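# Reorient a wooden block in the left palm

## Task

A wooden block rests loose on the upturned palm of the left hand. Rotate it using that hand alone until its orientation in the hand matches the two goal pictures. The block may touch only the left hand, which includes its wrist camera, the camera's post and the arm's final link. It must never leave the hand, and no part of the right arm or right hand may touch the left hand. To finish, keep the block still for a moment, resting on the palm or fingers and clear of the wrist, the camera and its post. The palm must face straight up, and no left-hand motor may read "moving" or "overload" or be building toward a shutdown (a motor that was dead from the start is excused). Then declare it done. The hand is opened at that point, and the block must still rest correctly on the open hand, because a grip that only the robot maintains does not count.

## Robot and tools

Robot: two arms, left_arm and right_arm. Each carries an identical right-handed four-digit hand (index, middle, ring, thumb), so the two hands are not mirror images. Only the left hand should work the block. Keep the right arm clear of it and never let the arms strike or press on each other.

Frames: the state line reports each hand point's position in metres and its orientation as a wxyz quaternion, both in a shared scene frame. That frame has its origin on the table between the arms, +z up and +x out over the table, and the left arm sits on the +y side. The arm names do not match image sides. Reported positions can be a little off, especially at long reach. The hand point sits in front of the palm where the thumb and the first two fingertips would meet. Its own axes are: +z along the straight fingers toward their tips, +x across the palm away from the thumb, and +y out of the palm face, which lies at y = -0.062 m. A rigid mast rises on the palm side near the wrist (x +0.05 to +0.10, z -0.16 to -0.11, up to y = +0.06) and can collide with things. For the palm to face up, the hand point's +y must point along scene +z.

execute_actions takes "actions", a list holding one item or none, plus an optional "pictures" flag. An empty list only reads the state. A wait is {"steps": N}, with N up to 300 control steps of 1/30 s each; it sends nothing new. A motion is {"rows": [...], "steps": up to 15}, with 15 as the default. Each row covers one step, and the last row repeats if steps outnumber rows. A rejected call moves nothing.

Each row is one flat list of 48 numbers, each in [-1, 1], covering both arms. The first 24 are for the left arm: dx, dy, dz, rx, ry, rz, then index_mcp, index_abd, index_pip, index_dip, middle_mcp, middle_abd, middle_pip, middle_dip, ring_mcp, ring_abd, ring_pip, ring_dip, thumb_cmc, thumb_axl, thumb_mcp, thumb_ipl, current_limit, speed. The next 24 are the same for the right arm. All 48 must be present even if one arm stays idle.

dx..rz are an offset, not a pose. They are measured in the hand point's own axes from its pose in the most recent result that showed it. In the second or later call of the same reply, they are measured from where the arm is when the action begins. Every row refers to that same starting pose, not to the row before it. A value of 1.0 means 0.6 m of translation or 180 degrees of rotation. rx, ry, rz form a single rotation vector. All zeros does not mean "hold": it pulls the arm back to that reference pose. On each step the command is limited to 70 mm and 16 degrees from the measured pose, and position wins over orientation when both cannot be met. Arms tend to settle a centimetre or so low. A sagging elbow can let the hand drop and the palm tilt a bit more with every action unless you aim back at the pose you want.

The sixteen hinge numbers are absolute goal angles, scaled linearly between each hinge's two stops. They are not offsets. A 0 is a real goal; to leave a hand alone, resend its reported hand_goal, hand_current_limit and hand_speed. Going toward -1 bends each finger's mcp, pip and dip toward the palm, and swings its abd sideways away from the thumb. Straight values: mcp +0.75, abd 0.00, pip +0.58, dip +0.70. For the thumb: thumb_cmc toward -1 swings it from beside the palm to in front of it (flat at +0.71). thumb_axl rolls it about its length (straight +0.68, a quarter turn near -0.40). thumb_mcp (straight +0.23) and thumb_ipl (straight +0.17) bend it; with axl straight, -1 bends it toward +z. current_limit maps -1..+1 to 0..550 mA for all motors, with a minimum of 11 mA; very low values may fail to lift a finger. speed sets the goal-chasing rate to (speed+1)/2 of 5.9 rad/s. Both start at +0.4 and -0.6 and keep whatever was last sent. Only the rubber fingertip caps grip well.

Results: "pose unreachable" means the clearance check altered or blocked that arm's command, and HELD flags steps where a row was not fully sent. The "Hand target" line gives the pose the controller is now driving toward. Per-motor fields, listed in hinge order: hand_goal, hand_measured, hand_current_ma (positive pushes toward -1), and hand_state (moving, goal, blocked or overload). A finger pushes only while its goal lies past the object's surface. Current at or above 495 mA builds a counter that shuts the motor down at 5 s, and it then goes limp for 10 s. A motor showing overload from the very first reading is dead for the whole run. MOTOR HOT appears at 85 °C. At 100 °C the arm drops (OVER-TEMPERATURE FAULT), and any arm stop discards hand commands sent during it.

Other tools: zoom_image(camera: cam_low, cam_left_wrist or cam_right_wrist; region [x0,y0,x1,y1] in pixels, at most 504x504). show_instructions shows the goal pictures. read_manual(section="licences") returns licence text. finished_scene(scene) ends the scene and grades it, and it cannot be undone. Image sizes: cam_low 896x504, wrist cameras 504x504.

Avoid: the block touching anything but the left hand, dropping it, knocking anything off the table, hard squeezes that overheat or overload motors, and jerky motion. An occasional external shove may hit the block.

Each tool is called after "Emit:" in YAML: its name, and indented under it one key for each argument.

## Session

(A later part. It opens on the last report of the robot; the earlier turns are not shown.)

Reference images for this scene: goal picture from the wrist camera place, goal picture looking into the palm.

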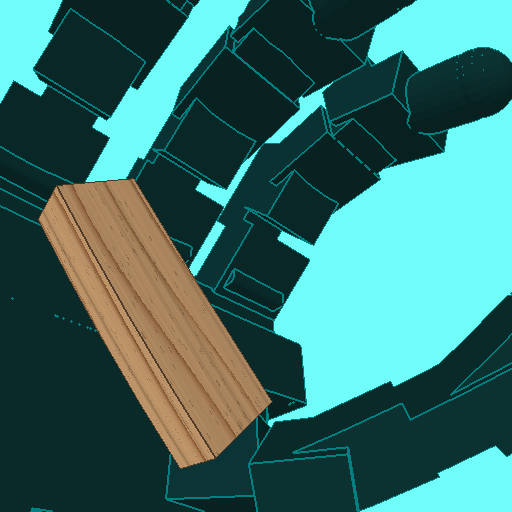

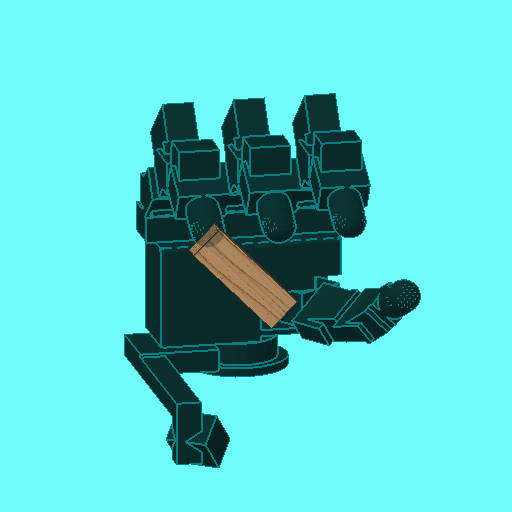

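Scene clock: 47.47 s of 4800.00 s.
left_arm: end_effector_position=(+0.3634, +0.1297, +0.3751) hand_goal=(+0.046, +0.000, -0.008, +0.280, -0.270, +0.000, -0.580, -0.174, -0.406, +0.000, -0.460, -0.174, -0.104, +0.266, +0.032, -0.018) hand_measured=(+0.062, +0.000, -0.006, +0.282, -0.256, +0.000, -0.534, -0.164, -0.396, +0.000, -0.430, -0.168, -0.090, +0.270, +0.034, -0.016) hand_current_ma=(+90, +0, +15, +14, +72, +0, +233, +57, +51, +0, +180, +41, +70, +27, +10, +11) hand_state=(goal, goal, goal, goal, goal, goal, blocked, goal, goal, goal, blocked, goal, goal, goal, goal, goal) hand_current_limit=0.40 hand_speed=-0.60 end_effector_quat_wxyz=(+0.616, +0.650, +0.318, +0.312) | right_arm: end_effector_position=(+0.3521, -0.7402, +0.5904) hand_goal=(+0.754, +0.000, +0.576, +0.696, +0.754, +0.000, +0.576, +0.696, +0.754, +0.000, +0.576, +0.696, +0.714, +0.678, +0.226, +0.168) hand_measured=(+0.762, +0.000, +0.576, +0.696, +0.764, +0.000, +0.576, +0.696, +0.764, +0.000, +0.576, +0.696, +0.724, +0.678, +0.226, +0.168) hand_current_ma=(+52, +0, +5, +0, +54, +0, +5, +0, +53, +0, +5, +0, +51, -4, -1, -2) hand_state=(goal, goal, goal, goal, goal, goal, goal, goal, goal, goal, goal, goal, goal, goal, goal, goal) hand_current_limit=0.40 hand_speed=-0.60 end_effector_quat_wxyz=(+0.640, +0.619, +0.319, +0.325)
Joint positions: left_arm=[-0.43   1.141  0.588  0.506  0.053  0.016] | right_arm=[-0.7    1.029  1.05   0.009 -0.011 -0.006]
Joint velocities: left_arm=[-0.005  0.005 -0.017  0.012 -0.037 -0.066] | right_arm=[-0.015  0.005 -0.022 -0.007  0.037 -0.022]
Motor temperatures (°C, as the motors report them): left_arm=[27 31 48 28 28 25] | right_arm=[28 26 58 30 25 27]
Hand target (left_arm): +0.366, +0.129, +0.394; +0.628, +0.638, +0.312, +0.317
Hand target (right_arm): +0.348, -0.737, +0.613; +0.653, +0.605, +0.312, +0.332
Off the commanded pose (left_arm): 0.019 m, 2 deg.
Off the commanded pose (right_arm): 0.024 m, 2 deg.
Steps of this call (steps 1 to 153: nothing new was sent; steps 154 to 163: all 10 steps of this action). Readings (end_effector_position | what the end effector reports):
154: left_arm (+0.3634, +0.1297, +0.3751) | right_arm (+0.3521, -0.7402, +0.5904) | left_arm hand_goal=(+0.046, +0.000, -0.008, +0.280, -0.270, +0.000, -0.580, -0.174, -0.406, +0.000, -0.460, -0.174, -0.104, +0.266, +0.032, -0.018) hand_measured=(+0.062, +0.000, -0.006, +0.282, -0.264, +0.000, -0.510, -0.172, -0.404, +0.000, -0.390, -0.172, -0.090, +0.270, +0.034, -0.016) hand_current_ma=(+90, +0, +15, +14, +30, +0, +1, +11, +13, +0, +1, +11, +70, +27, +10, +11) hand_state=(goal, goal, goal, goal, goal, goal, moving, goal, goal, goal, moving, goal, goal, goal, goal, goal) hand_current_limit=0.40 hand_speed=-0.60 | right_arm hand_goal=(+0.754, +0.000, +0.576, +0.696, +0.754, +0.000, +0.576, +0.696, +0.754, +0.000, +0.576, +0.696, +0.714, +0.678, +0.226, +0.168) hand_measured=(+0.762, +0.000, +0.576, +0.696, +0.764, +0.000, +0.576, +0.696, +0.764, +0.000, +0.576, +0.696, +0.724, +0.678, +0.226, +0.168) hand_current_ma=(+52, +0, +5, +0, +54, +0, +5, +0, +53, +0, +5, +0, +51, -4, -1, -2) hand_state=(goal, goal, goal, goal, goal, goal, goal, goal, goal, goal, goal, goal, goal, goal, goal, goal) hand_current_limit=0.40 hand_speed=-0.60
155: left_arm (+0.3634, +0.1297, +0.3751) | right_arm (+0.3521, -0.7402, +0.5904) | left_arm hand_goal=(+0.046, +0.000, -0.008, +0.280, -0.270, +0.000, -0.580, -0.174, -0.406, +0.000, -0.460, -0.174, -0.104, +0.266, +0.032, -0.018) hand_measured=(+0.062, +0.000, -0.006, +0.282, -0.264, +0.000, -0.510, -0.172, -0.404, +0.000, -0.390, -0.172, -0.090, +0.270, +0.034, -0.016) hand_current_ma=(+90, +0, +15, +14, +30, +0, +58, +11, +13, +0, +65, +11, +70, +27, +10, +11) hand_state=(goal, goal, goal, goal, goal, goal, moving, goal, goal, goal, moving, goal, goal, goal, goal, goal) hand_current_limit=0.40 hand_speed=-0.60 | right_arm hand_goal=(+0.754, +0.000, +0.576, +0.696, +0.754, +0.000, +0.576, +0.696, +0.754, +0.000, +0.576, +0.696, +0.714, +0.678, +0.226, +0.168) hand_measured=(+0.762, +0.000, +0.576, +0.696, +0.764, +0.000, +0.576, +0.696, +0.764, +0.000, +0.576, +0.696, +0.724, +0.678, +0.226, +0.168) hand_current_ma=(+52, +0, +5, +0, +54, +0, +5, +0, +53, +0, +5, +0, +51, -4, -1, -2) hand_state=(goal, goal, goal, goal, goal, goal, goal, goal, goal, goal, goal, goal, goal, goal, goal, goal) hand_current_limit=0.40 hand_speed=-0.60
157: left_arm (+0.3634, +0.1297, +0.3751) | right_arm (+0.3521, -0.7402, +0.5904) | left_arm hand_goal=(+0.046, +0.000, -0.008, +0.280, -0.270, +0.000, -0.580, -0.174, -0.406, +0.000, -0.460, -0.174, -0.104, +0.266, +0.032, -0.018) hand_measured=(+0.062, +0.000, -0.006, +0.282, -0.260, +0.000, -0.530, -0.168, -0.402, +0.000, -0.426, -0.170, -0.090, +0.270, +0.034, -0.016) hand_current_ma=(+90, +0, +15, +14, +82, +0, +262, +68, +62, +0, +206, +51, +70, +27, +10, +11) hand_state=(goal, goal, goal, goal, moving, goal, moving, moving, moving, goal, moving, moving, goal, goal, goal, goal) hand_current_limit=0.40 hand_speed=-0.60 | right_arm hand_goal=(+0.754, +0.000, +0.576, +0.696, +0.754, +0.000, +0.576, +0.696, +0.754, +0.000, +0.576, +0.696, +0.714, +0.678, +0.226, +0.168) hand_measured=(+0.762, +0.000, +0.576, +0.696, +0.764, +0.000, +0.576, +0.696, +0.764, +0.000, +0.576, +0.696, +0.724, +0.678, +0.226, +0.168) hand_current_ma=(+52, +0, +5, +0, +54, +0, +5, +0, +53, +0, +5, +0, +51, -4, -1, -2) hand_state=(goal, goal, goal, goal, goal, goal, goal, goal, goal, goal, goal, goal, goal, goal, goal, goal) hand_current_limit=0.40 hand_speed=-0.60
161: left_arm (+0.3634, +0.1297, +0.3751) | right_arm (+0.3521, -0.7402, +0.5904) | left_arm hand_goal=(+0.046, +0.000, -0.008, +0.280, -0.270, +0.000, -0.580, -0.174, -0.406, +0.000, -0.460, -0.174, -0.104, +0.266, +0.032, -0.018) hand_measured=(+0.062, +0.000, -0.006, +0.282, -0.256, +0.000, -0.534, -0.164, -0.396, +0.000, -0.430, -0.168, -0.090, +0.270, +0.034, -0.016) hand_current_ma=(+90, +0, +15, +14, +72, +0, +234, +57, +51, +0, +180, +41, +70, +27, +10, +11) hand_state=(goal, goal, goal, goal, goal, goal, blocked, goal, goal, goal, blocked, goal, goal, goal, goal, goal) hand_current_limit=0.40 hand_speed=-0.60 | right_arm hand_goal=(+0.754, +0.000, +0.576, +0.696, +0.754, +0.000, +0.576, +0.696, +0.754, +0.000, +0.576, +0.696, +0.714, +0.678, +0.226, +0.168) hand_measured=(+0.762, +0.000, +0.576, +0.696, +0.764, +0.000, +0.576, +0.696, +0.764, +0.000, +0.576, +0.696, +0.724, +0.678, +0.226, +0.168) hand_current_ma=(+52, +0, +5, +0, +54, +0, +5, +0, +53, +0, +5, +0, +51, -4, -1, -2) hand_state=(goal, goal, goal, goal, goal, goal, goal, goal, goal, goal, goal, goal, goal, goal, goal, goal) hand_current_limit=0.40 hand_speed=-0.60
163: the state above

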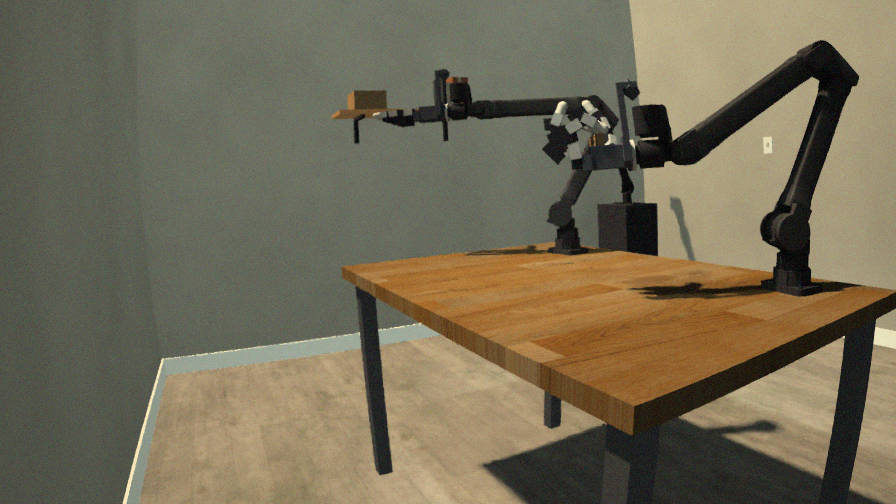

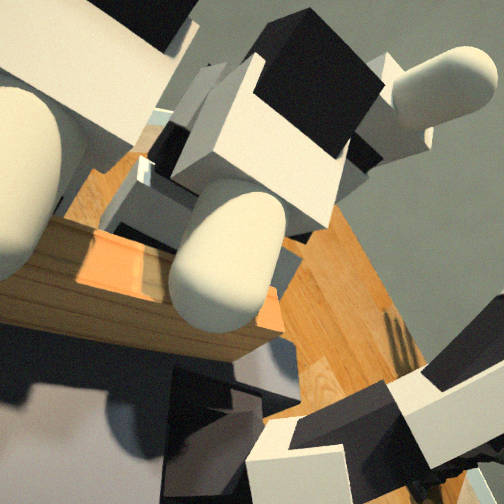

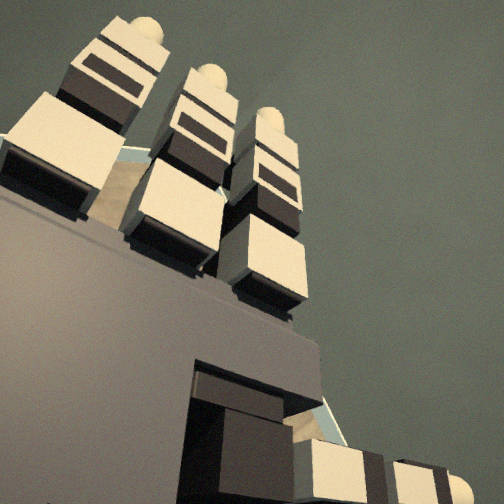

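Emit:
execute_actions:
  actions:
    - {"rows": [[0.001, 0.0317, 0.0037, -0.0119, 0, 0, 0.046, 0, -0.008, 0.28, -0.29, 0, -0.555, -0.174, -0.427, 0, -0.45, -0.174, -0.104, 0.266, 0.032, -0.018, 0.4, -0.6, 0, 0.0393, -0.0075, -0.0137, 0, 0, 0.754, 0, 0.576, 0.696, 0.754, 0, 0.576, 0.696, 0.754, 0, 0.576, 0.696, 0.714, 0.678, 0.226, 0.168, 0.4, -0.6], [0.001, 0.0317, 0.0037, -0.0119, 0, 0, 0.046, 0, -0.008, 0.28, -0.31, 0, -0.545, -0.174, -0.447, 0, -0.44, -0.174, -0.104, 0.266, 0.032, -0.018, 0.4, -0.6, 0, 0.0393, -0.0075, -0.0137, 0, 0, 0.754, 0, 0.576, 0.696, 0.754, 0, 0.576, 0.696, 0.754, 0, 0.576, 0.696, 0.714, 0.678, 0.226, 0.168, 0.4, -0.6], [0.001, 0.0317, 0.0037, -0.0119, 0, 0, 0.046, 0, -0.008, 0.28, -0.33, 0, -0.529, -0.174, -0.467, 0, -0.423, -0.174, -0.104, 0.266, 0.032, -0.018, 0.4, -0.6, 0, 0.0393, -0.0075, -0.0137, 0, 0, 0.754, 0, 0.576, 0.696, 0.754, 0, 0.576, 0.696, 0.754, 0, 0.576, 0.696, 0.714, 0.678, 0.226, 0.168, 0.4, -0.6], [0.001, 0.0317, 0.0037, -0.0119, 0, 0, 0.046, 0, -0.008, 0.28, -0.35, 0, -0.513, -0.174, -0.487, 0, -0.406, -0.174, -0.104, 0.266, 0.032, -0.018, 0.4, -0.6, 0, 0.0393, -0.0075, -0.0137, 0, 0, 0.754, 0, 0.576, 0.696, 0.754, 0, 0.576, 0.696, 0.754, 0, 0.576, 0.696, 0.714, 0.678, 0.226, 0.168, 0.4, -0.6], [0.001, 0.0317, 0.0037, -0.0119, 0, 0, 0.046, 0, -0.008, 0.28, -0.37, 0, -0.497, -0.174, -0.507, 0, -0.389, -0.174, -0.104, 0.266, 0.032, -0.018, 0.4, -0.6, 0, 0.0393, -0.0075, -0.0137, 0, 0, 0.754, 0, 0.576, 0.696, 0.754, 0, 0.576, 0.696, 0.754, 0, 0.576, 0.696, 0.714, 0.678, 0.226, 0.168, 0.4, -0.6], [0.001, 0.0317, 0.0037, -0.0119, 0, 0, 0.046, 0, -0.008, 0.28, -0.39, 0, -0.481, -0.174, -0.527, 0, -0.372, -0.174, -0.104, 0.266, 0.032, -0.018, 0.4, -0.6, 0, 0.0393, -0.0075, -0.0137, 0, 0, 0.754, 0, 0.576, 0.696, 0.754, 0, 0.576, 0.696, 0.754, 0, 0.576, 0.696, 0.714, 0.678, 0.226, 0.168, 0.4, -0.6], [0.001, 0.0317, 0.0037, -0.0119, 0, 0, 0.046, 0, -0.008, 0.28, -0.41, 0, -0.465, -0.174, -0.547, 0, -0.355, -0.174, -0.104, 0.266, 0.032, -0.018, 0.4, -0.6, 0, 0.0393, -0.0075, -0.0137, 0, 0, 0.754, 0, 0.576, 0.696, 0.754, 0, 0.576, 0.696, 0.754, 0, 0.576, 0.696, 0.714, 0.678, 0.226, 0.168, 0.4, -0.6], [0.001, 0.0317, 0.0037, -0.0119, 0, 0, 0.046, 0, -0.008, 0.28, -0.43, 0, -0.449, -0.174, -0.567, 0, -0.338, -0.174, -0.104, 0.266, 0.032, -0.018, 0.4, -0.6, 0, 0.0393, -0.0075, -0.0137, 0, 0, 0.754, 0, 0.576, 0.696, 0.754, 0, 0.576, 0.696, 0.754, 0, 0.576, 0.696, 0.714, 0.678, 0.226, 0.168, 0.4, -0.6], [0.001, 0.0317, 0.0037, -0.0119, 0, 0, 0.046, 0, -0.008, 0.28, -0.45, 0, -0.433, -0.174, -0.587, 0, -0.321, -0.174, -0.104, 0.266, 0.032, -0.018, 0.4, -0.6, 0, 0.0393, -0.0075, -0.0137, 0, 0, 0.754, 0, 0.576, 0.696, 0.754, 0, 0.576, 0.696, 0.754, 0, 0.576, 0.696, 0.714, 0.678, 0.226, 0.168, 0.4, -0.6], [0.001, 0.0317, 0.0037, -0.0119, 0, 0, 0.046, 0, -0.008, 0.28, -0.47, 0, -0.417, -0.174, -0.607, 0, -0.304, -0.174, -0.104, 0.266, 0.032, -0.018, 0.4, -0.6, 0, 0.0393, -0.0075, -0.0137, 0, 0, 0.754, 0, 0.576, 0.696, 0.754, 0, 0.576, 0.696, 0.754, 0, 0.576, 0.696, 0.714, 0.678, 0.226, 0.168, 0.4, -0.6], [0.001, 0.0317, 0.0037, -0.0119, 0, 0, 0.046, 0, -0.008, 0.28, -0.49, 0, -0.401, -0.174, -0.627, 0, -0.287, -0.174, -0.104, 0.266, 0.032, -0.018, 0.4, -0.6, 0, 0.0393, -0.0075, -0.0137, 0, 0, 0.754, 0, 0.576, 0.696, 0.754, 0, 0.576, 0.696, 0.754, 0, 0.576, 0.696, 0.714, 0.678, 0.226, 0.168, 0.4, -0.6], [0.001, 0.0317, 0.0037, -0.0119, 0, 0, 0.046, 0, -0.008, 0.28, -0.51, 0, -0.385, -0.174, -0.647, 0, -0.27, -0.174, -0.104, 0.266, 0.032, -0.018, 0.4, -0.6, 0, 0.0393, -0.0075, -0.0137, 0, 0, 0.754, 0, 0.576, 0.696, 0.754, 0, 0.576, 0.696, 0.754, 0, 0.576, 0.696, 0.714, 0.678, 0.226, 0.168, 0.4, -0.6]], "steps": 15}

Emit:
zoom_image:
  camera: "cam_low"
  region: [530, 80, 670, 180]

Scene clock: 86.60 s of 4800.00 s.
left_arm: end_effector_position=(+0.3634, +0.1297, +0.3751) hand_goal=(+0.046, +0.000, -0.008, +0.280, -0.510, +0.000, -0.384, -0.174, -0.646, +0.000, -0.270, -0.174, -0.104, +0.266, +0.032, -0.018) hand_measured=(+0.062, +0.000, -0.006, +0.282, -0.450, +0.000, -0.376, -0.164, -0.592, +0.000, -0.262, -0.166, -0.090, +0.270, +0.034, -0.016) hand_current_ma=(+90, +0, +15, +14, +252, -1, +89, +57, +235, -2, +110, +48, +70, +27, +10, +11) hand_state=(goal, goal, goal, goal, moving, goal, moving, goal, moving, goal, moving, goal, goal, goal, goal, goal) hand_current_limit=0.40 hand_speed=-0.60 end_effector_quat_wxyz=(+0.616, +0.650, +0.318, +0.312) | right_arm: end_effector_position=(+0.3521, -0.7402, +0.5904) hand_goal=(+0.754, +0.000, +0.576, +0.696, +0.754, +0.000, +0.576, +0.696, +0.754, +0.000, +0.576, +0.696, +0.714, +0.678, +0.226, +0.168) hand_measured=(+0.762, +0.000, +0.576, +0.696, +0.764, +0.000, +0.576, +0.696, +0.764, +0.000, +0.576, +0.696, +0.724, +0.678, +0.226, +0.168) hand_current_ma=(+52, +0, +5, +0, +54, +0, +5, +0, +53, +0, +5, +0, +51, -4, -1, -2) hand_state=(goal, goal, goal, goal, goal, goal, goal, goal, goal, goal, goal, goal, goal, goal, goal, goal) hand_current_limit=0.40 hand_speed=-0.60 end_effector_quat_wxyz=(+0.640, +0.619, +0.319, +0.325)
Joint positions: left_arm=[-0.43   1.141  0.588  0.506  0.053  0.016] | right_arm=[-0.7    1.029  1.05   0.009 -0.011 -0.006]
Joint velocities: left_arm=[-0.005  0.005 -0.012  0.007 -0.037 -0.081] | right_arm=[-0.015 -0.005  0.012  0.007 -0.051 -0.022]
Motor temperatures (°C, as the motors report them): left_arm=[27 32 50 28 28 25] | right_arm=[28 27 59 30 25 27]
Hand target (left_arm): +0.366, +0.129, +0.394; +0.628, +0.638, +0.312, +0.317
Hand target (right_arm): +0.348, -0.737, +0.613; +0.653, +0.605, +0.312, +0.332
Off the commanded pose (left_arm): 0.019 m, 2 deg.
Off the commanded pose (right_arm): 0.024 m, 2 deg.
Steps of this call (steps 1 to 1159: nothing new was sent; steps 1160 to 1174: all 15 steps of this action). Readings (end_effector_position | what the end effector reports):
1160: left_arm (+0.3634, +0.1297, +0.3751) | right_arm (+0.3521, -0.7402, +0.5904) | left_arm hand_goal=(+0.046, +0.000, -0.008, +0.280, -0.290, +0.000, -0.554, -0.174, -0.426, +0.000, -0.450, -0.174, -0.104, +0.266, +0.032, -0.018) hand_measured=(+0.062, +0.000, -0.006, +0.282, -0.256, +0.000, -0.534, -0.164, -0.396, +0.000, -0.430, -0.168, -0.090, +0.270, +0.034, -0.016) hand_current_ma=(+90, +0, +15, +14, +72, +0, +233, +57, +51, +0, +180, +41, +70, +27, +10, +11) hand_state=(goal, goal, goal, goal, moving, goal, moving, goal, moving, goal, moving, goal, goal, goal, goal, goal) hand_current_limit=0.40 hand_speed=-0.60 | right_arm hand_goal=(+0.754, +0.000, +0.576, +0.696, +0.754, +0.000, +0.576, +0.696, +0.754, +0.000, +0.576, +0.696, +0.714, +0.678, +0.226, +0.168) hand_measured=(+0.762, +0.000, +0.576, +0.696, +0.764, +0.000, +0.576, +0.696, +0.764, +0.000, +0.576, +0.696, +0.724, +0.678, +0.226, +0.168) hand_current_ma=(+52, +0, +5, +0, +54, +0, +5, +0, +53, +0, +5, +0, +51, -4, -1, -2) hand_state=(goal, goal, goal, goal, goal, goal, goal, goal, goal, goal, goal, goal, goal, goal, goal, goal) hand_current_limit=0.40 hand_speed=-0.60
1161: left_arm (+0.3634, +0.1297, +0.3751) | right_arm (+0.3521, -0.7402, +0.5904) | left_arm hand_goal=(+0.046, +0.000, -0.008, +0.280, -0.310, +0.000, -0.544, -0.174, -0.446, +0.000, -0.440, -0.174, -0.104, +0.266, +0.032, -0.018) hand_measured=(+0.062, +0.000, -0.006, +0.282, -0.256, +0.000, -0.534, -0.164, -0.396, +0.000, -0.430, -0.168, -0.090, +0.270, +0.034, -0.016) hand_current_ma=(+90, +0, +15, +14, +126, +0, +167, +57, +107, +0, +149, +41, +70, +27, +10, +11) hand_state=(goal, goal, goal, goal, moving, goal, moving, goal, moving, goal, moving, goal, goal, goal, goal, goal) hand_current_limit=0.40 hand_speed=-0.60 | right_arm hand_goal=(+0.754, +0.000, +0.576, +0.696, +0.754, +0.000, +0.576, +0.696, +0.754, +0.000, +0.576, +0.696, +0.714, +0.678, +0.226, +0.168) hand_measured=(+0.762, +0.000, +0.576, +0.696, +0.764, +0.000, +0.576, +0.696, +0.764, +0.000, +0.576, +0.696, +0.724, +0.678, +0.226, +0.168) hand_current_ma=(+52, +0, +5, +0, +54, +0, +5, +0, +53, +0, +5, +0, +51, -4, -1, -2) hand_state=(goal, goal, goal, goal, goal, goal, goal, goal, goal, goal, goal, goal, goal, goal, goal, goal) hand_current_limit=0.40 hand_speed=-0.60
1163: left_arm (+0.3634, +0.1297, +0.3751) | right_arm (+0.3521, -0.7402, +0.5904) | left_arm hand_goal=(+0.046, +0.000, -0.008, +0.280, -0.350, +0.000, -0.512, -0.174, -0.486, +0.000, -0.406, -0.174, -0.104, +0.266, +0.032, -0.018) hand_measured=(+0.062, +0.000, -0.006, +0.282, -0.264, +0.000, -0.528, -0.164, -0.404, +0.000, -0.426, -0.166, -0.090, +0.270, +0.034, -0.016) hand_current_ma=(+90, +0, +15, +14, +280, +0, +65, +57, +260, +0, +67, +47, +70, +27, +10, +11) hand_state=(goal, goal, goal, goal, moving, goal, moving, goal, moving, goal, moving, goal, goal, goal, goal, goal) hand_current_limit=0.40 hand_speed=-0.60 | right_arm hand_goal=(+0.754, +0.000, +0.576, +0.696, +0.754, +0.000, +0.576, +0.696, +0.754, +0.000, +0.576, +0.696, +0.714, +0.678, +0.226, +0.168) hand_measured=(+0.762, +0.000, +0.576, +0.696, +0.764, +0.000, +0.576, +0.696, +0.764, +0.000, +0.576, +0.696, +0.724, +0.678, +0.226, +0.168) hand_current_ma=(+52, +0, +5, +0, +54, +0, +5, +0, +53, +0, +5, +0, +51, -4, -1, -2) hand_state=(goal, goal, goal, goal, goal, goal, goal, goal, goal, goal, goal, goal, goal, goal, goal, goal) hand_current_limit=0.40 hand_speed=-0.60
1167: left_arm (+0.3634, +0.1297, +0.3751) | right_arm (+0.3521, -0.7402, +0.5904) | left_arm hand_goal=(+0.046, +0.000, -0.008, +0.280, -0.430, +0.000, -0.448, -0.174, -0.566, +0.000, -0.338, -0.174, -0.104, +0.266, +0.032, -0.018) hand_measured=(+0.062, +0.000, -0.006, +0.282, -0.320, +0.000, -0.478, -0.164, -0.462, +0.000, -0.370, -0.166, -0.090, +0.270, +0.034, -0.016) hand_current_ma=(+90, +0, +15, +14, +209, -1, +37, +57, +200, +0, +40, +44, +70, +27, +10, +11) hand_state=(goal, goal, goal, goal, moving, goal, moving, goal, moving, goal, moving, goal, goal, goal, goal, goal) hand_current_limit=0.40 hand_speed=-0.60 | right_arm hand_goal=(+0.754, +0.000, +0.576, +0.696, +0.754, +0.000, +0.576, +0.696, +0.754, +0.000, +0.576, +0.696, +0.714, +0.678, +0.226, +0.168) hand_measured=(+0.762, +0.000, +0.576, +0.696, +0.764, +0.000, +0.576, +0.696, +0.764, +0.000, +0.576, +0.696, +0.724, +0.678, +0.226, +0.168) hand_current_ma=(+52, +0, +5, +0, +54, +0, +5, +0, +53, +0, +5, +0, +51, -4, -1, -2) hand_state=(goal, goal, goal, goal, goal, goal, goal, goal, goal, goal, goal, goal, goal, goal, goal, goal) hand_current_limit=0.40 hand_speed=-0.60
1174: the state above

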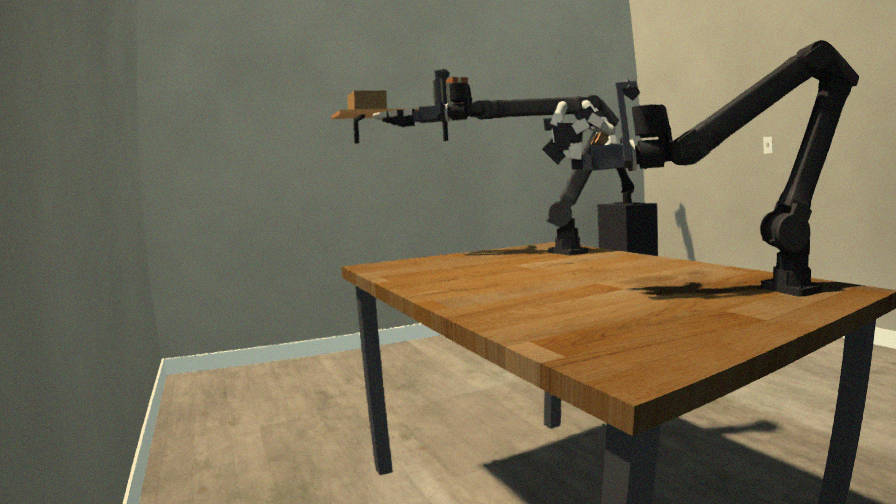

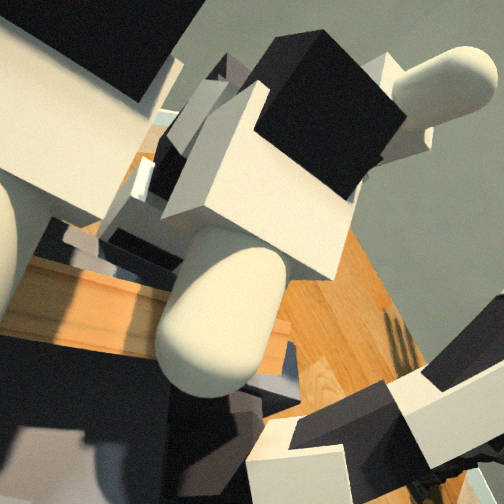

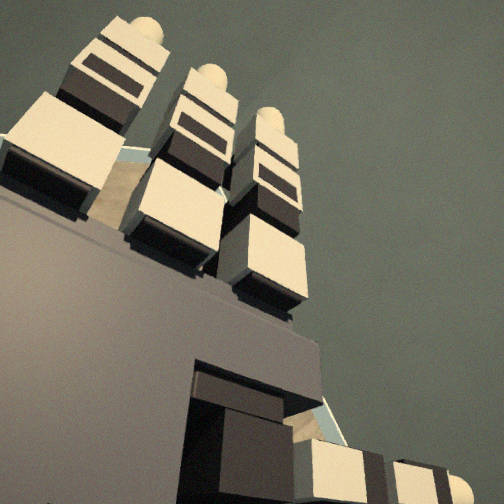

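Region (530, 80, 670, 180) of cam_low's 896x504 image, scaled by 3.600, with more detail than that image has; it fills the top 360 rows of this view, and the rest is white.

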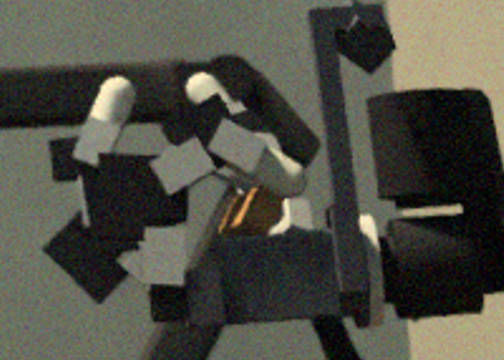

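The block is tipping (~30°). Continue the same motion.

Emit:
execute_actions:
  actions:
    - {"rows": [[0.001, 0.0317, 0.0037, -0.0119, 0, 0, 0.046, 0, -0.008, 0.28, -0.53, 0, -0.369, -0.174, -0.667, 0, -0.253, -0.174, -0.104, 0.266, 0.032, -0.018, 0.4, -0.6, 0, 0.0393, -0.0075, -0.0137, 0, 0, 0.754, 0, 0.576, 0.696, 0.754, 0, 0.576, 0.696, 0.754, 0, 0.576, 0.696, 0.714, 0.678, 0.226, 0.168, 0.4, -0.6], [0.001, 0.0317, 0.0037, -0.0119, 0, 0, 0.046, 0, -0.008, 0.28, -0.55, 0, -0.353, -0.174, -0.687, 0, -0.236, -0.174, -0.104, 0.266, 0.032, -0.018, 0.4, -0.6, 0, 0.0393, -0.0075, -0.0137, 0, 0, 0.754, 0, 0.576, 0.696, 0.754, 0, 0.576, 0.696, 0.754, 0, 0.576, 0.696, 0.714, 0.678, 0.226, 0.168, 0.4, -0.6], [0.001, 0.0317, 0.0037, -0.0119, 0, 0, 0.046, 0, -0.008, 0.28, -0.57, 0, -0.337, -0.174, -0.707, 0, -0.219, -0.174, -0.104, 0.266, 0.032, -0.018, 0.4, -0.6, 0, 0.0393, -0.0075, -0.0137, 0, 0, 0.754, 0, 0.576, 0.696, 0.754, 0, 0.576, 0.696, 0.754, 0, 0.576, 0.696, 0.714, 0.678, 0.226, 0.168, 0.4, -0.6], [0.001, 0.0317, 0.0037, -0.0119, 0, 0, 0.046, 0, -0.008, 0.28, -0.59, 0, -0.321, -0.174, -0.727, 0, -0.202, -0.174, -0.104, 0.266, 0.032, -0.018, 0.4, -0.6, 0, 0.0393, -0.0075, -0.0137, 0, 0, 0.754, 0, 0.576, 0.696, 0.754, 0, 0.576, 0.696, 0.754, 0, 0.576, 0.696, 0.714, 0.678, 0.226, 0.168, 0.4, -0.6], [0.001, 0.0317, 0.0037, -0.0119, 0, 0, 0.046, 0, -0.008, 0.28, -0.61, 0, -0.305, -0.174, -0.747, 0, -0.185, -0.174, -0.104, 0.266, 0.032, -0.018, 0.4, -0.6, 0, 0.0393, -0.0075, -0.0137, 0, 0, 0.754, 0, 0.576, 0.696, 0.754, 0, 0.576, 0.696, 0.754, 0, 0.576, 0.696, 0.714, 0.678, 0.226, 0.168, 0.4, -0.6], [0.001, 0.0317, 0.0037, -0.0119, 0, 0, 0.046, 0, -0.008, 0.28, -0.63, 0, -0.289, -0.174, -0.767, 0, -0.168, -0.174, -0.104, 0.266, 0.032, -0.018, 0.4, -0.6, 0, 0.0393, -0.0075, -0.0137, 0, 0, 0.754, 0, 0.576, 0.696, 0.754, 0, 0.576, 0.696, 0.754, 0, 0.576, 0.696, 0.714, 0.678, 0.226, 0.168, 0.4, -0.6]], "steps": 12}

Emit:
zoom_image:
  camera: "cam_low"
  region: [530, 80, 670, 180]

Scene clock: 108.03 s of 4800.00 s.
left_arm: end_effector_position=(+0.3634, +0.1297, +0.3751) hand_goal=(+0.046, +0.000, -0.008, +0.280, -0.630, +0.000, -0.288, -0.174, -0.766, +0.000, -0.168, -0.174, -0.104, +0.266, +0.032, -0.018) hand_measured=(+0.062, +0.000, -0.006, +0.282, -0.626, +0.000, -0.286, -0.172, -0.764, -0.002, -0.168, -0.172, -0.090, +0.270, +0.034, -0.016) hand_current_ma=(+90, +0, +15, +14, -6, +0, -1, +11, -14, -9, -1, +11, +70, +27, +10, +11) hand_state=(goal, goal, goal, goal, moving, goal, moving, moving, moving, goal, moving, moving, goal, goal, goal, goal) hand_current_limit=0.40 hand_speed=-0.60 end_effector_quat_wxyz=(+0.616, +0.650, +0.318, +0.312) | right_arm: end_effector_position=(+0.3521, -0.7402, +0.5904) hand_goal=(+0.754, +0.000, +0.576, +0.696, +0.754, +0.000, +0.576, +0.696, +0.754, +0.000, +0.576, +0.696, +0.714, +0.678, +0.226, +0.168) hand_measured=(+0.762, +0.000, +0.576, +0.696, +0.764, +0.000, +0.576, +0.696, +0.764, +0.000, +0.576, +0.696, +0.724, +0.678, +0.226, +0.168) hand_current_ma=(+52, +0, +5, +0, +54, +0, +5, +0, +53, +0, +5, +0, +51, -4, -1, -2) hand_state=(goal, goal, goal, goal, goal, goal, goal, goal, goal, goal, goal, goal, goal, goal, goal, goal) hand_current_limit=0.40 hand_speed=-0.60 end_effector_quat_wxyz=(+0.640, +0.619, +0.319, +0.325)
Joint positions: left_arm=[-0.43   1.141  0.588  0.506  0.053  0.016] | right_arm=[-0.7    1.029  1.05   0.009 -0.011 -0.006]
Joint velocities: left_arm=[ 0.015  0.005 -0.012 -0.002  0.007  0.051] | right_arm=[-0.005 -0.005 -0.002  0.012  0.037  0.007]
Motor temperatures (°C, as the motors report them): left_arm=[27 32 50 28 28 25] | right_arm=[28 27 60 30 25 27]
Hand target (left_arm): +0.366, +0.129, +0.394; +0.628, +0.638, +0.312, +0.317
Hand target (right_arm): +0.348, -0.737, +0.613; +0.653, +0.605, +0.312, +0.332
Off the commanded pose (left_arm): 0.019 m, 2 deg.
Off the commanded pose (right_arm): 0.024 m, 2 deg.
Steps of this call (steps 1 to 631: nothing new was sent; steps 632 to 643: all 12 steps of this action). Readings (end_effector_position | what the end effector reports):
632: left_arm (+0.3634, +0.1297, +0.3751) | right_arm (+0.3521, -0.7402, +0.5904) | left_arm hand_goal=(+0.046, +0.000, -0.008, +0.280, -0.530, +0.000, -0.368, -0.174, -0.666, +0.000, -0.252, -0.174, -0.104, +0.266, +0.032, -0.018) hand_measured=(+0.062, +0.000, -0.006, +0.282, -0.462, +0.000, -0.366, -0.164, -0.602, +0.000, -0.252, -0.166, -0.090, +0.270, +0.034, -0.016) hand_current_ma=(+90, +0, +15, +14, +263, -1, +89, +57, +247, -4, +109, +50, +70, +27, +10, +11) hand_state=(goal, goal, goal, goal, moving, goal, moving, goal, moving, goal, moving, goal, goal, goal, goal, goal) hand_current_limit=0.40 hand_speed=-0.60 | right_arm hand_goal=(+0.754, +0.000, +0.576, +0.696, +0.754, +0.000, +0.576, +0.696, +0.754, +0.000, +0.576, +0.696, +0.714, +0.678, +0.226, +0.168) hand_measured=(+0.762, +0.000, +0.576, +0.696, +0.764, +0.000, +0.576, +0.696, +0.764, +0.000, +0.576, +0.696, +0.724, +0.678, +0.226, +0.168) hand_current_ma=(+52, +0, +5, +0, +54, +0, +5, +0, +53, +0, +5, +0, +51, -4, -1, -2) hand_state=(goal, goal, goal, goal, goal, goal, goal, goal, goal, goal, goal, goal, goal, goal, goal, goal) hand_current_limit=0.40 hand_speed=-0.60
633: left_arm (+0.3634, +0.1297, +0.3751) | right_arm (+0.3521, -0.7402, +0.5904) | left_arm hand_goal=(+0.046, +0.000, -0.008, +0.280, -0.550, +0.000, -0.352, -0.174, -0.686, +0.000, -0.236, -0.174, -0.104, +0.266, +0.032, -0.018) hand_measured=(+0.062, +0.000, -0.006, +0.282, -0.462, +0.000, -0.366, -0.164, -0.602, +0.000, -0.252, -0.166, -0.090, +0.270, +0.034, -0.016) hand_current_ma=(+90, +0, +15, +14, +303, -1, +61, +57, +288, -4, +75, +50, +70, +27, +10, +11) hand_state=(goal, goal, goal, goal, moving, goal, moving, goal, moving, goal, moving, goal, goal, goal, goal, goal) hand_current_limit=0.40 hand_speed=-0.60 | right_arm hand_goal=(+0.754, +0.000, +0.576, +0.696, +0.754, +0.000, +0.576, +0.696, +0.754, +0.000, +0.576, +0.696, +0.714, +0.678, +0.226, +0.168) hand_measured=(+0.762, +0.000, +0.576, +0.696, +0.764, +0.000, +0.576, +0.696, +0.764, +0.000, +0.576, +0.696, +0.724, +0.678, +0.226, +0.168) hand_current_ma=(+52, +0, +5, +0, +54, +0, +5, +0, +53, +0, +5, +0, +51, -4, -1, -2) hand_state=(goal, goal, goal, goal, goal, goal, goal, goal, goal, goal, goal, goal, goal, goal, goal, goal) hand_current_limit=0.40 hand_speed=-0.60
635: left_arm (+0.3634, +0.1297, +0.3751) | right_arm (+0.3521, -0.7402, +0.5904) | left_arm hand_goal=(+0.046, +0.000, -0.008, +0.280, -0.590, +0.000, -0.320, -0.174, -0.726, +0.000, -0.202, -0.174, -0.104, +0.266, +0.032, -0.018) hand_measured=(+0.062, +0.000, -0.006, +0.282, -0.484, +0.000, -0.346, -0.164, -0.624, -0.002, -0.230, -0.166, -0.090, +0.270, +0.034, -0.016) hand_current_ma=(+90, +0, +15, +14, +226, -1, +41, +57, +224, -5, +55, +50, +70, +27, +10, +11) hand_state=(goal, goal, goal, goal, moving, goal, moving, goal, moving, goal, moving, goal, goal, goal, goal, goal) hand_current_limit=0.40 hand_speed=-0.60 | right_arm hand_goal=(+0.754, +0.000, +0.576, +0.696, +0.754, +0.000, +0.576, +0.696, +0.754, +0.000, +0.576, +0.696, +0.714, +0.678, +0.226, +0.168) hand_measured=(+0.762, +0.000, +0.576, +0.696, +0.764, +0.000, +0.576, +0.696, +0.764, +0.000, +0.576, +0.696, +0.724, +0.678, +0.226, +0.168) hand_current_ma=(+52, +0, +5, +0, +54, +0, +5, +0, +53, +0, +5, +0, +51, -4, -1, -2) hand_state=(goal, goal, goal, goal, goal, goal, goal, goal, goal, goal, goal, goal, goal, goal, goal, goal) hand_current_limit=0.40 hand_speed=-0.60
639: left_arm (+0.3634, +0.1297, +0.3751) | right_arm (+0.3521, -0.7402, +0.5904) | left_arm hand_goal=(+0.046, +0.000, -0.008, +0.280, -0.630, +0.000, -0.288, -0.174, -0.766, +0.000, -0.168, -0.174, -0.104, +0.266, +0.032, -0.018) hand_measured=(+0.062, +0.000, -0.006, +0.282, -0.550, +0.000, -0.288, -0.164, -0.694, -0.002, -0.168, -0.166, -0.090, +0.270, +0.034, -0.016) hand_current_ma=(+90, +0, +15, +14, +196, -1, +66, +57, +180, -7, +74, +50, +70, +27, +10, +11) hand_state=(goal, goal, goal, goal, moving, goal, moving, goal, moving, goal, moving, goal, goal, goal, goal, goal) hand_current_limit=0.40 hand_speed=-0.60 | right_arm hand_goal=(+0.754, +0.000, +0.576, +0.696, +0.754, +0.000, +0.576, +0.696, +0.754, +0.000, +0.576, +0.696, +0.714, +0.678, +0.226, +0.168) hand_measured=(+0.762, +0.000, +0.576, +0.696, +0.764, +0.000, +0.576, +0.696, +0.764, +0.000, +0.576, +0.696, +0.724, +0.678, +0.226, +0.168) hand_current_ma=(+52, +0, +5, +0, +54, +0, +5, +0, +53, +0, +5, +0, +51, -4, -1, -2) hand_state=(goal, goal, goal, goal, goal, goal, goal, goal, goal, goal, goal, goal, goal, goal, goal, goal) hand_current_limit=0.40 hand_speed=-0.60
643: the state above

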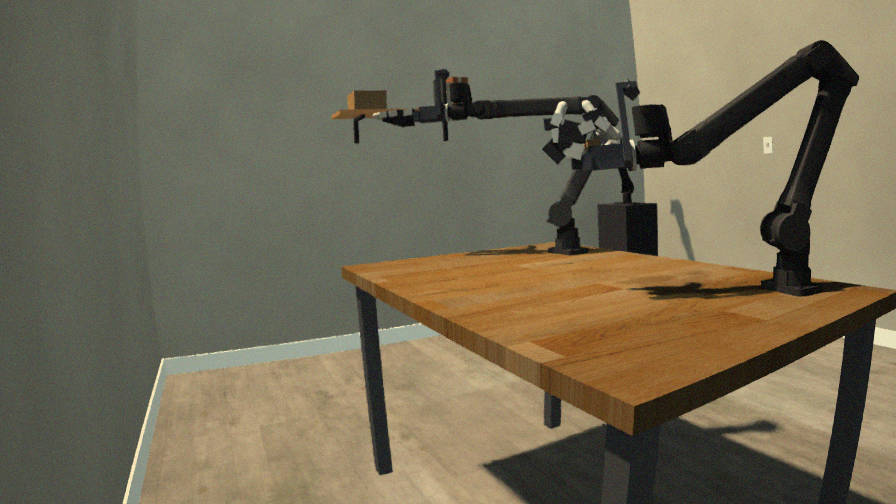

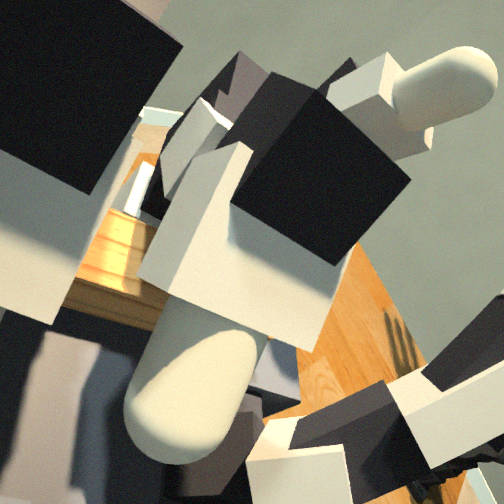

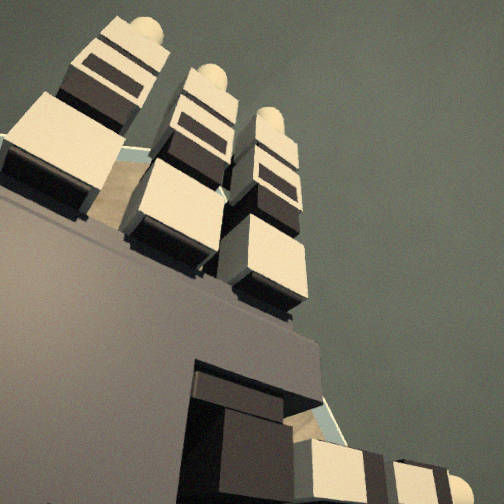

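Region (530, 80, 670, 180) of cam_low's 896x504 image, scaled by 3.600, with more detail than that image has; it fills the top 360 rows of this view, and the rest is white.

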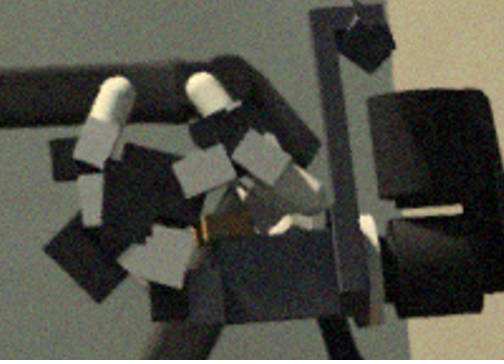

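Emit:
execute_actions:
  actions: []

Scene clock: 123.33 s of 4800.00 s.
left_arm: end_effector_position=(+0.3634, +0.1297, +0.3751) hand_goal=(+0.046, +0.000, -0.008, +0.280, -0.630, +0.000, -0.288, -0.174, -0.766, +0.000, -0.168, -0.174, -0.104, +0.266, +0.032, -0.018) hand_measured=(+0.062, +0.000, -0.006, +0.282, -0.630, +0.000, -0.288, -0.172, -0.768, -0.002, -0.168, -0.172, -0.090, +0.270, +0.034, -0.016) hand_current_ma=(+90, +0, +15, +14, -2, +0, +0, +11, -10, -9, -1, +12, +70, +27, +10, +11) hand_state=(goal, goal, goal, goal, goal, goal, goal, goal, goal, goal, goal, goal, goal, goal, goal, goal) hand_current_limit=0.40 hand_speed=-0.60 end_effector_quat_wxyz=(+0.616, +0.650, +0.318, +0.312) | right_arm: end_effector_position=(+0.3521, -0.7402, +0.5904) hand_goal=(+0.754, +0.000, +0.576, +0.696, +0.754, +0.000, +0.576, +0.696, +0.754, +0.000, +0.576, +0.696, +0.714, +0.678, +0.226, +0.168) hand_measured=(+0.762, +0.000, +0.576, +0.696, +0.764, +0.000, +0.576, +0.696, +0.764, +0.000, +0.576, +0.696, +0.724, +0.678, +0.226, +0.168) hand_current_ma=(+52, +0, +5, +0, +54, +0, +5, +0, +53, +0, +5, +0, +51, -4, -1, -2) hand_state=(goal, goal, goal, goal, goal, goal, goal, goal, goal, goal, goal, goal, goal, goal, goal, goal) hand_current_limit=0.40 hand_speed=-0.60 end_effector_quat_wxyz=(+0.640, +0.619, +0.319, +0.325)
Joint positions: left_arm=[-0.43   1.141  0.588  0.506  0.053  0.016] | right_arm=[-0.7    1.029  1.05   0.009 -0.011 -0.006]
Joint velocities: left_arm=[-0.005  0.005 -0.012 -0.007 -0.007  0.066] | right_arm=[-0.015 -0.005 -0.007 -0.022  0.022 -0.007]
Motor temperatures (°C, as the motors report them): left_arm=[27 32 50 29 28 25] | right_arm=[28 27 60 30 25 27]
Hand target (left_arm): +0.366, +0.129, +0.394; +0.628, +0.638, +0.312, +0.317
Hand target (right_arm): +0.348, -0.737, +0.613; +0.653, +0.605, +0.312, +0.332
Off the commanded pose (left_arm): 0.019 m, 2 deg.
Off the commanded pose (right_arm): 0.024 m, 2 deg.
Steps of this call (steps 1 to 459: nothing new was sent). Readings (end_effector_position | what the end effector reports):
1: left_arm (+0.3634, +0.1297, +0.3751) | right_arm (+0.3521, -0.7402, +0.5904) | left_arm hand_goal=(+0.046, +0.000, -0.008, +0.280, -0.630, +0.000, -0.288, -0.174, -0.766, +0.000, -0.168, -0.174, -0.104, +0.266, +0.032, -0.018) hand_measured=(+0.062, +0.000, -0.006, +0.282, -0.628, +0.000, -0.288, -0.172, -0.766, -0.002, -0.168, -0.172, -0.090, +0.270, +0.034, -0.016) hand_current_ma=(+90, +0, +15, +14, -4, +0, -1, +11, -12, -9, -1, +12, +70, +27, +10, +11) hand_state=(goal, goal, goal, goal, moving, goal, moving, goal, moving, goal, goal, goal, goal, goal, goal, goal) hand_current_limit=0.40 hand_speed=-0.60 | right_arm hand_goal=(+0.754, +0.000, +0.576, +0.696, +0.754, +0.000, +0.576, +0.696, +0.754, +0.000, +0.576, +0.696, +0.714, +0.678, +0.226, +0.168) hand_measured=(+0.762, +0.000, +0.576, +0.696, +0.764, +0.000, +0.576, +0.696, +0.764, +0.000, +0.576, +0.696, +0.724, +0.678, +0.226, +0.168) hand_current_ma=(+52, +0, +5, +0, +54, +0, +5, +0, +53, +0, +5, +0, +51, -4, -1, -2) hand_state=(goal, goal, goal, goal, goal, goal, goal, goal, goal, goal, goal, goal, goal, goal, goal, goal) hand_current_limit=0.40 hand_speed=-0.60
2: left_arm (+0.3634, +0.1297, +0.3751) | right_arm (+0.3521, -0.7402, +0.5904) | left_arm hand_goal=(+0.046, +0.000, -0.008, +0.280, -0.630, +0.000, -0.288, -0.174, -0.766, +0.000, -0.168, -0.174, -0.104, +0.266, +0.032, -0.018) hand_measured=(+0.062, +0.000, -0.006, +0.282, -0.630, +0.000, -0.288, -0.172, -0.768, -0.002, -0.168, -0.172, -0.090, +0.270, +0.034, -0.016) hand_current_ma=(+90, +0, +15, +14, -2, +0, +0, +11, -10, -9, +0, +12, +70, +27, +10, +11) hand_state=(goal, goal, goal, goal, moving, goal, goal, goal, moving, goal, goal, goal, goal, goal, goal, goal) hand_current_limit=0.40 hand_speed=-0.60 | right_arm hand_goal=(+0.754, +0.000, +0.576, +0.696, +0.754, +0.000, +0.576, +0.696, +0.754, +0.000, +0.576, +0.696, +0.714, +0.678, +0.226, +0.168) hand_measured=(+0.762, +0.000, +0.576, +0.696, +0.764, +0.000, +0.576, +0.696, +0.764, +0.000, +0.576, +0.696, +0.724, +0.678, +0.226, +0.168) hand_current_ma=(+52, +0, +5, +0, +54, +0, +5, +0, +53, +0, +5, +0, +51, -4, -1, -2) hand_state=(goal, goal, goal, goal, goal, goal, goal, goal, goal, goal, goal, goal, goal, goal, goal, goal) hand_current_limit=0.40 hand_speed=-0.60
4: left_arm (+0.3634, +0.1297, +0.3751) | right_arm (+0.3521, -0.7402, +0.5904) | left_arm hand_goal=(+0.046, +0.000, -0.008, +0.280, -0.630, +0.000, -0.288, -0.174, -0.766, +0.000, -0.168, -0.174, -0.104, +0.266, +0.032, -0.018) hand_measured=(+0.062, +0.000, -0.006, +0.282, -0.630, +0.000, -0.288, -0.172, -0.768, -0.002, -0.168, -0.172, -0.090, +0.270, +0.034, -0.016) hand_current_ma=(+90, +0, +15, +14, -2, +0, -1, +11, -11, -9, -1, +12, +70, +27, +10, +11) hand_state=(goal, goal, goal, goal, goal, goal, goal, goal, goal, goal, goal, goal, goal, goal, goal, goal) hand_current_limit=0.40 hand_speed=-0.60 | right_arm hand_goal=(+0.754, +0.000, +0.576, +0.696, +0.754, +0.000, +0.576, +0.696, +0.754, +0.000, +0.576, +0.696, +0.714, +0.678, +0.226, +0.168) hand_measured=(+0.762, +0.000, +0.576, +0.696, +0.764, +0.000, +0.576, +0.696, +0.764, +0.000, +0.576, +0.696, +0.724, +0.678, +0.226, +0.168) hand_current_ma=(+52, +0, +5, +0, +54, +0, +5, +0, +53, +0, +5, +0, +51, -4, -1, -2) hand_state=(goal, goal, goal, goal, goal, goal, goal, goal, goal, goal, goal, goal, goal, goal, goal, goal) hand_current_limit=0.40 hand_speed=-0.60
8: left_arm (+0.3634, +0.1297, +0.3751) | right_arm (+0.3521, -0.7402, +0.5904) | left_arm hand_goal=(+0.046, +0.000, -0.008, +0.280, -0.630, +0.000, -0.288, -0.174, -0.766, +0.000, -0.168, -0.174, -0.104, +0.266, +0.032, -0.018) hand_measured=(+0.062, +0.000, -0.006, +0.282, -0.630, +0.000, -0.288, -0.172, -0.768, -0.002, -0.168, -0.172, -0.090, +0.270, +0.034, -0.016) hand_current_ma=(+90, +0, +15, +14, -2, +0, +0, +11, -10, -9, -1, +12, +70, +27, +10, +11) hand_state=(goal, goal, goal, goal, goal, goal, goal, goal, goal, goal, goal, goal, goal, goal, goal, goal) hand_current_limit=0.40 hand_speed=-0.60 | right_arm hand_goal=(+0.754, +0.000, +0.576, +0.696, +0.754, +0.000, +0.576, +0.696, +0.754, +0.000, +0.576, +0.696, +0.714, +0.678, +0.226, +0.168) hand_measured=(+0.762, +0.000, +0.576, +0.696, +0.764, +0.000, +0.576, +0.696, +0.764, +0.000, +0.576, +0.696, +0.724, +0.678, +0.226, +0.168) hand_current_ma=(+52, +0, +5, +0, +54, +0, +5, +0, +53, +0, +5, +0, +51, -4, -1, -2) hand_state=(goal, goal, goal, goal, goal, goal, goal, goal, goal, goal, goal, goal, goal, goal, goal, goal) hand_current_limit=0.40 hand_speed=-0.60
459: the state above

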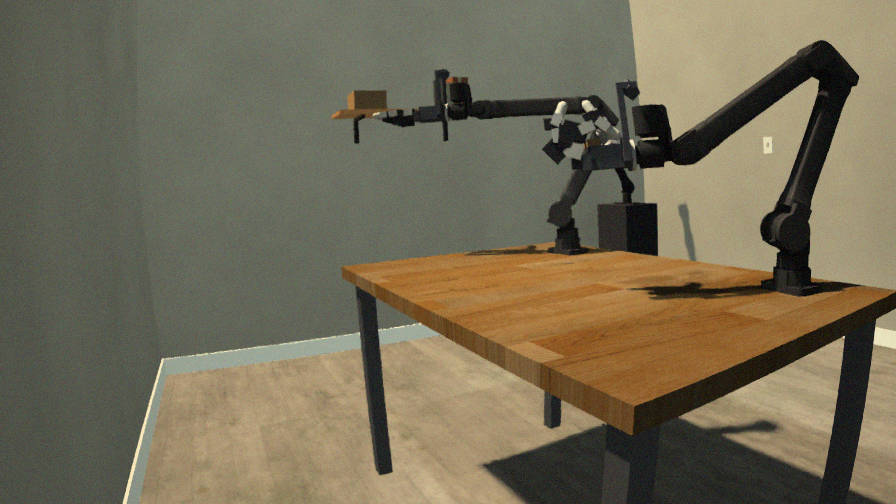

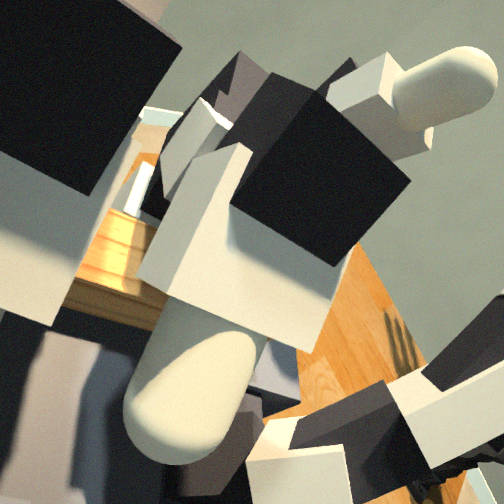

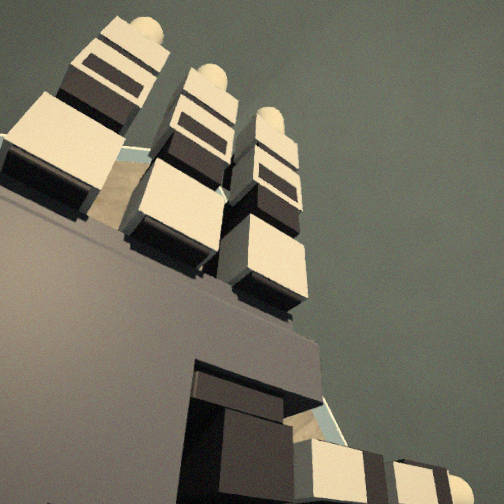

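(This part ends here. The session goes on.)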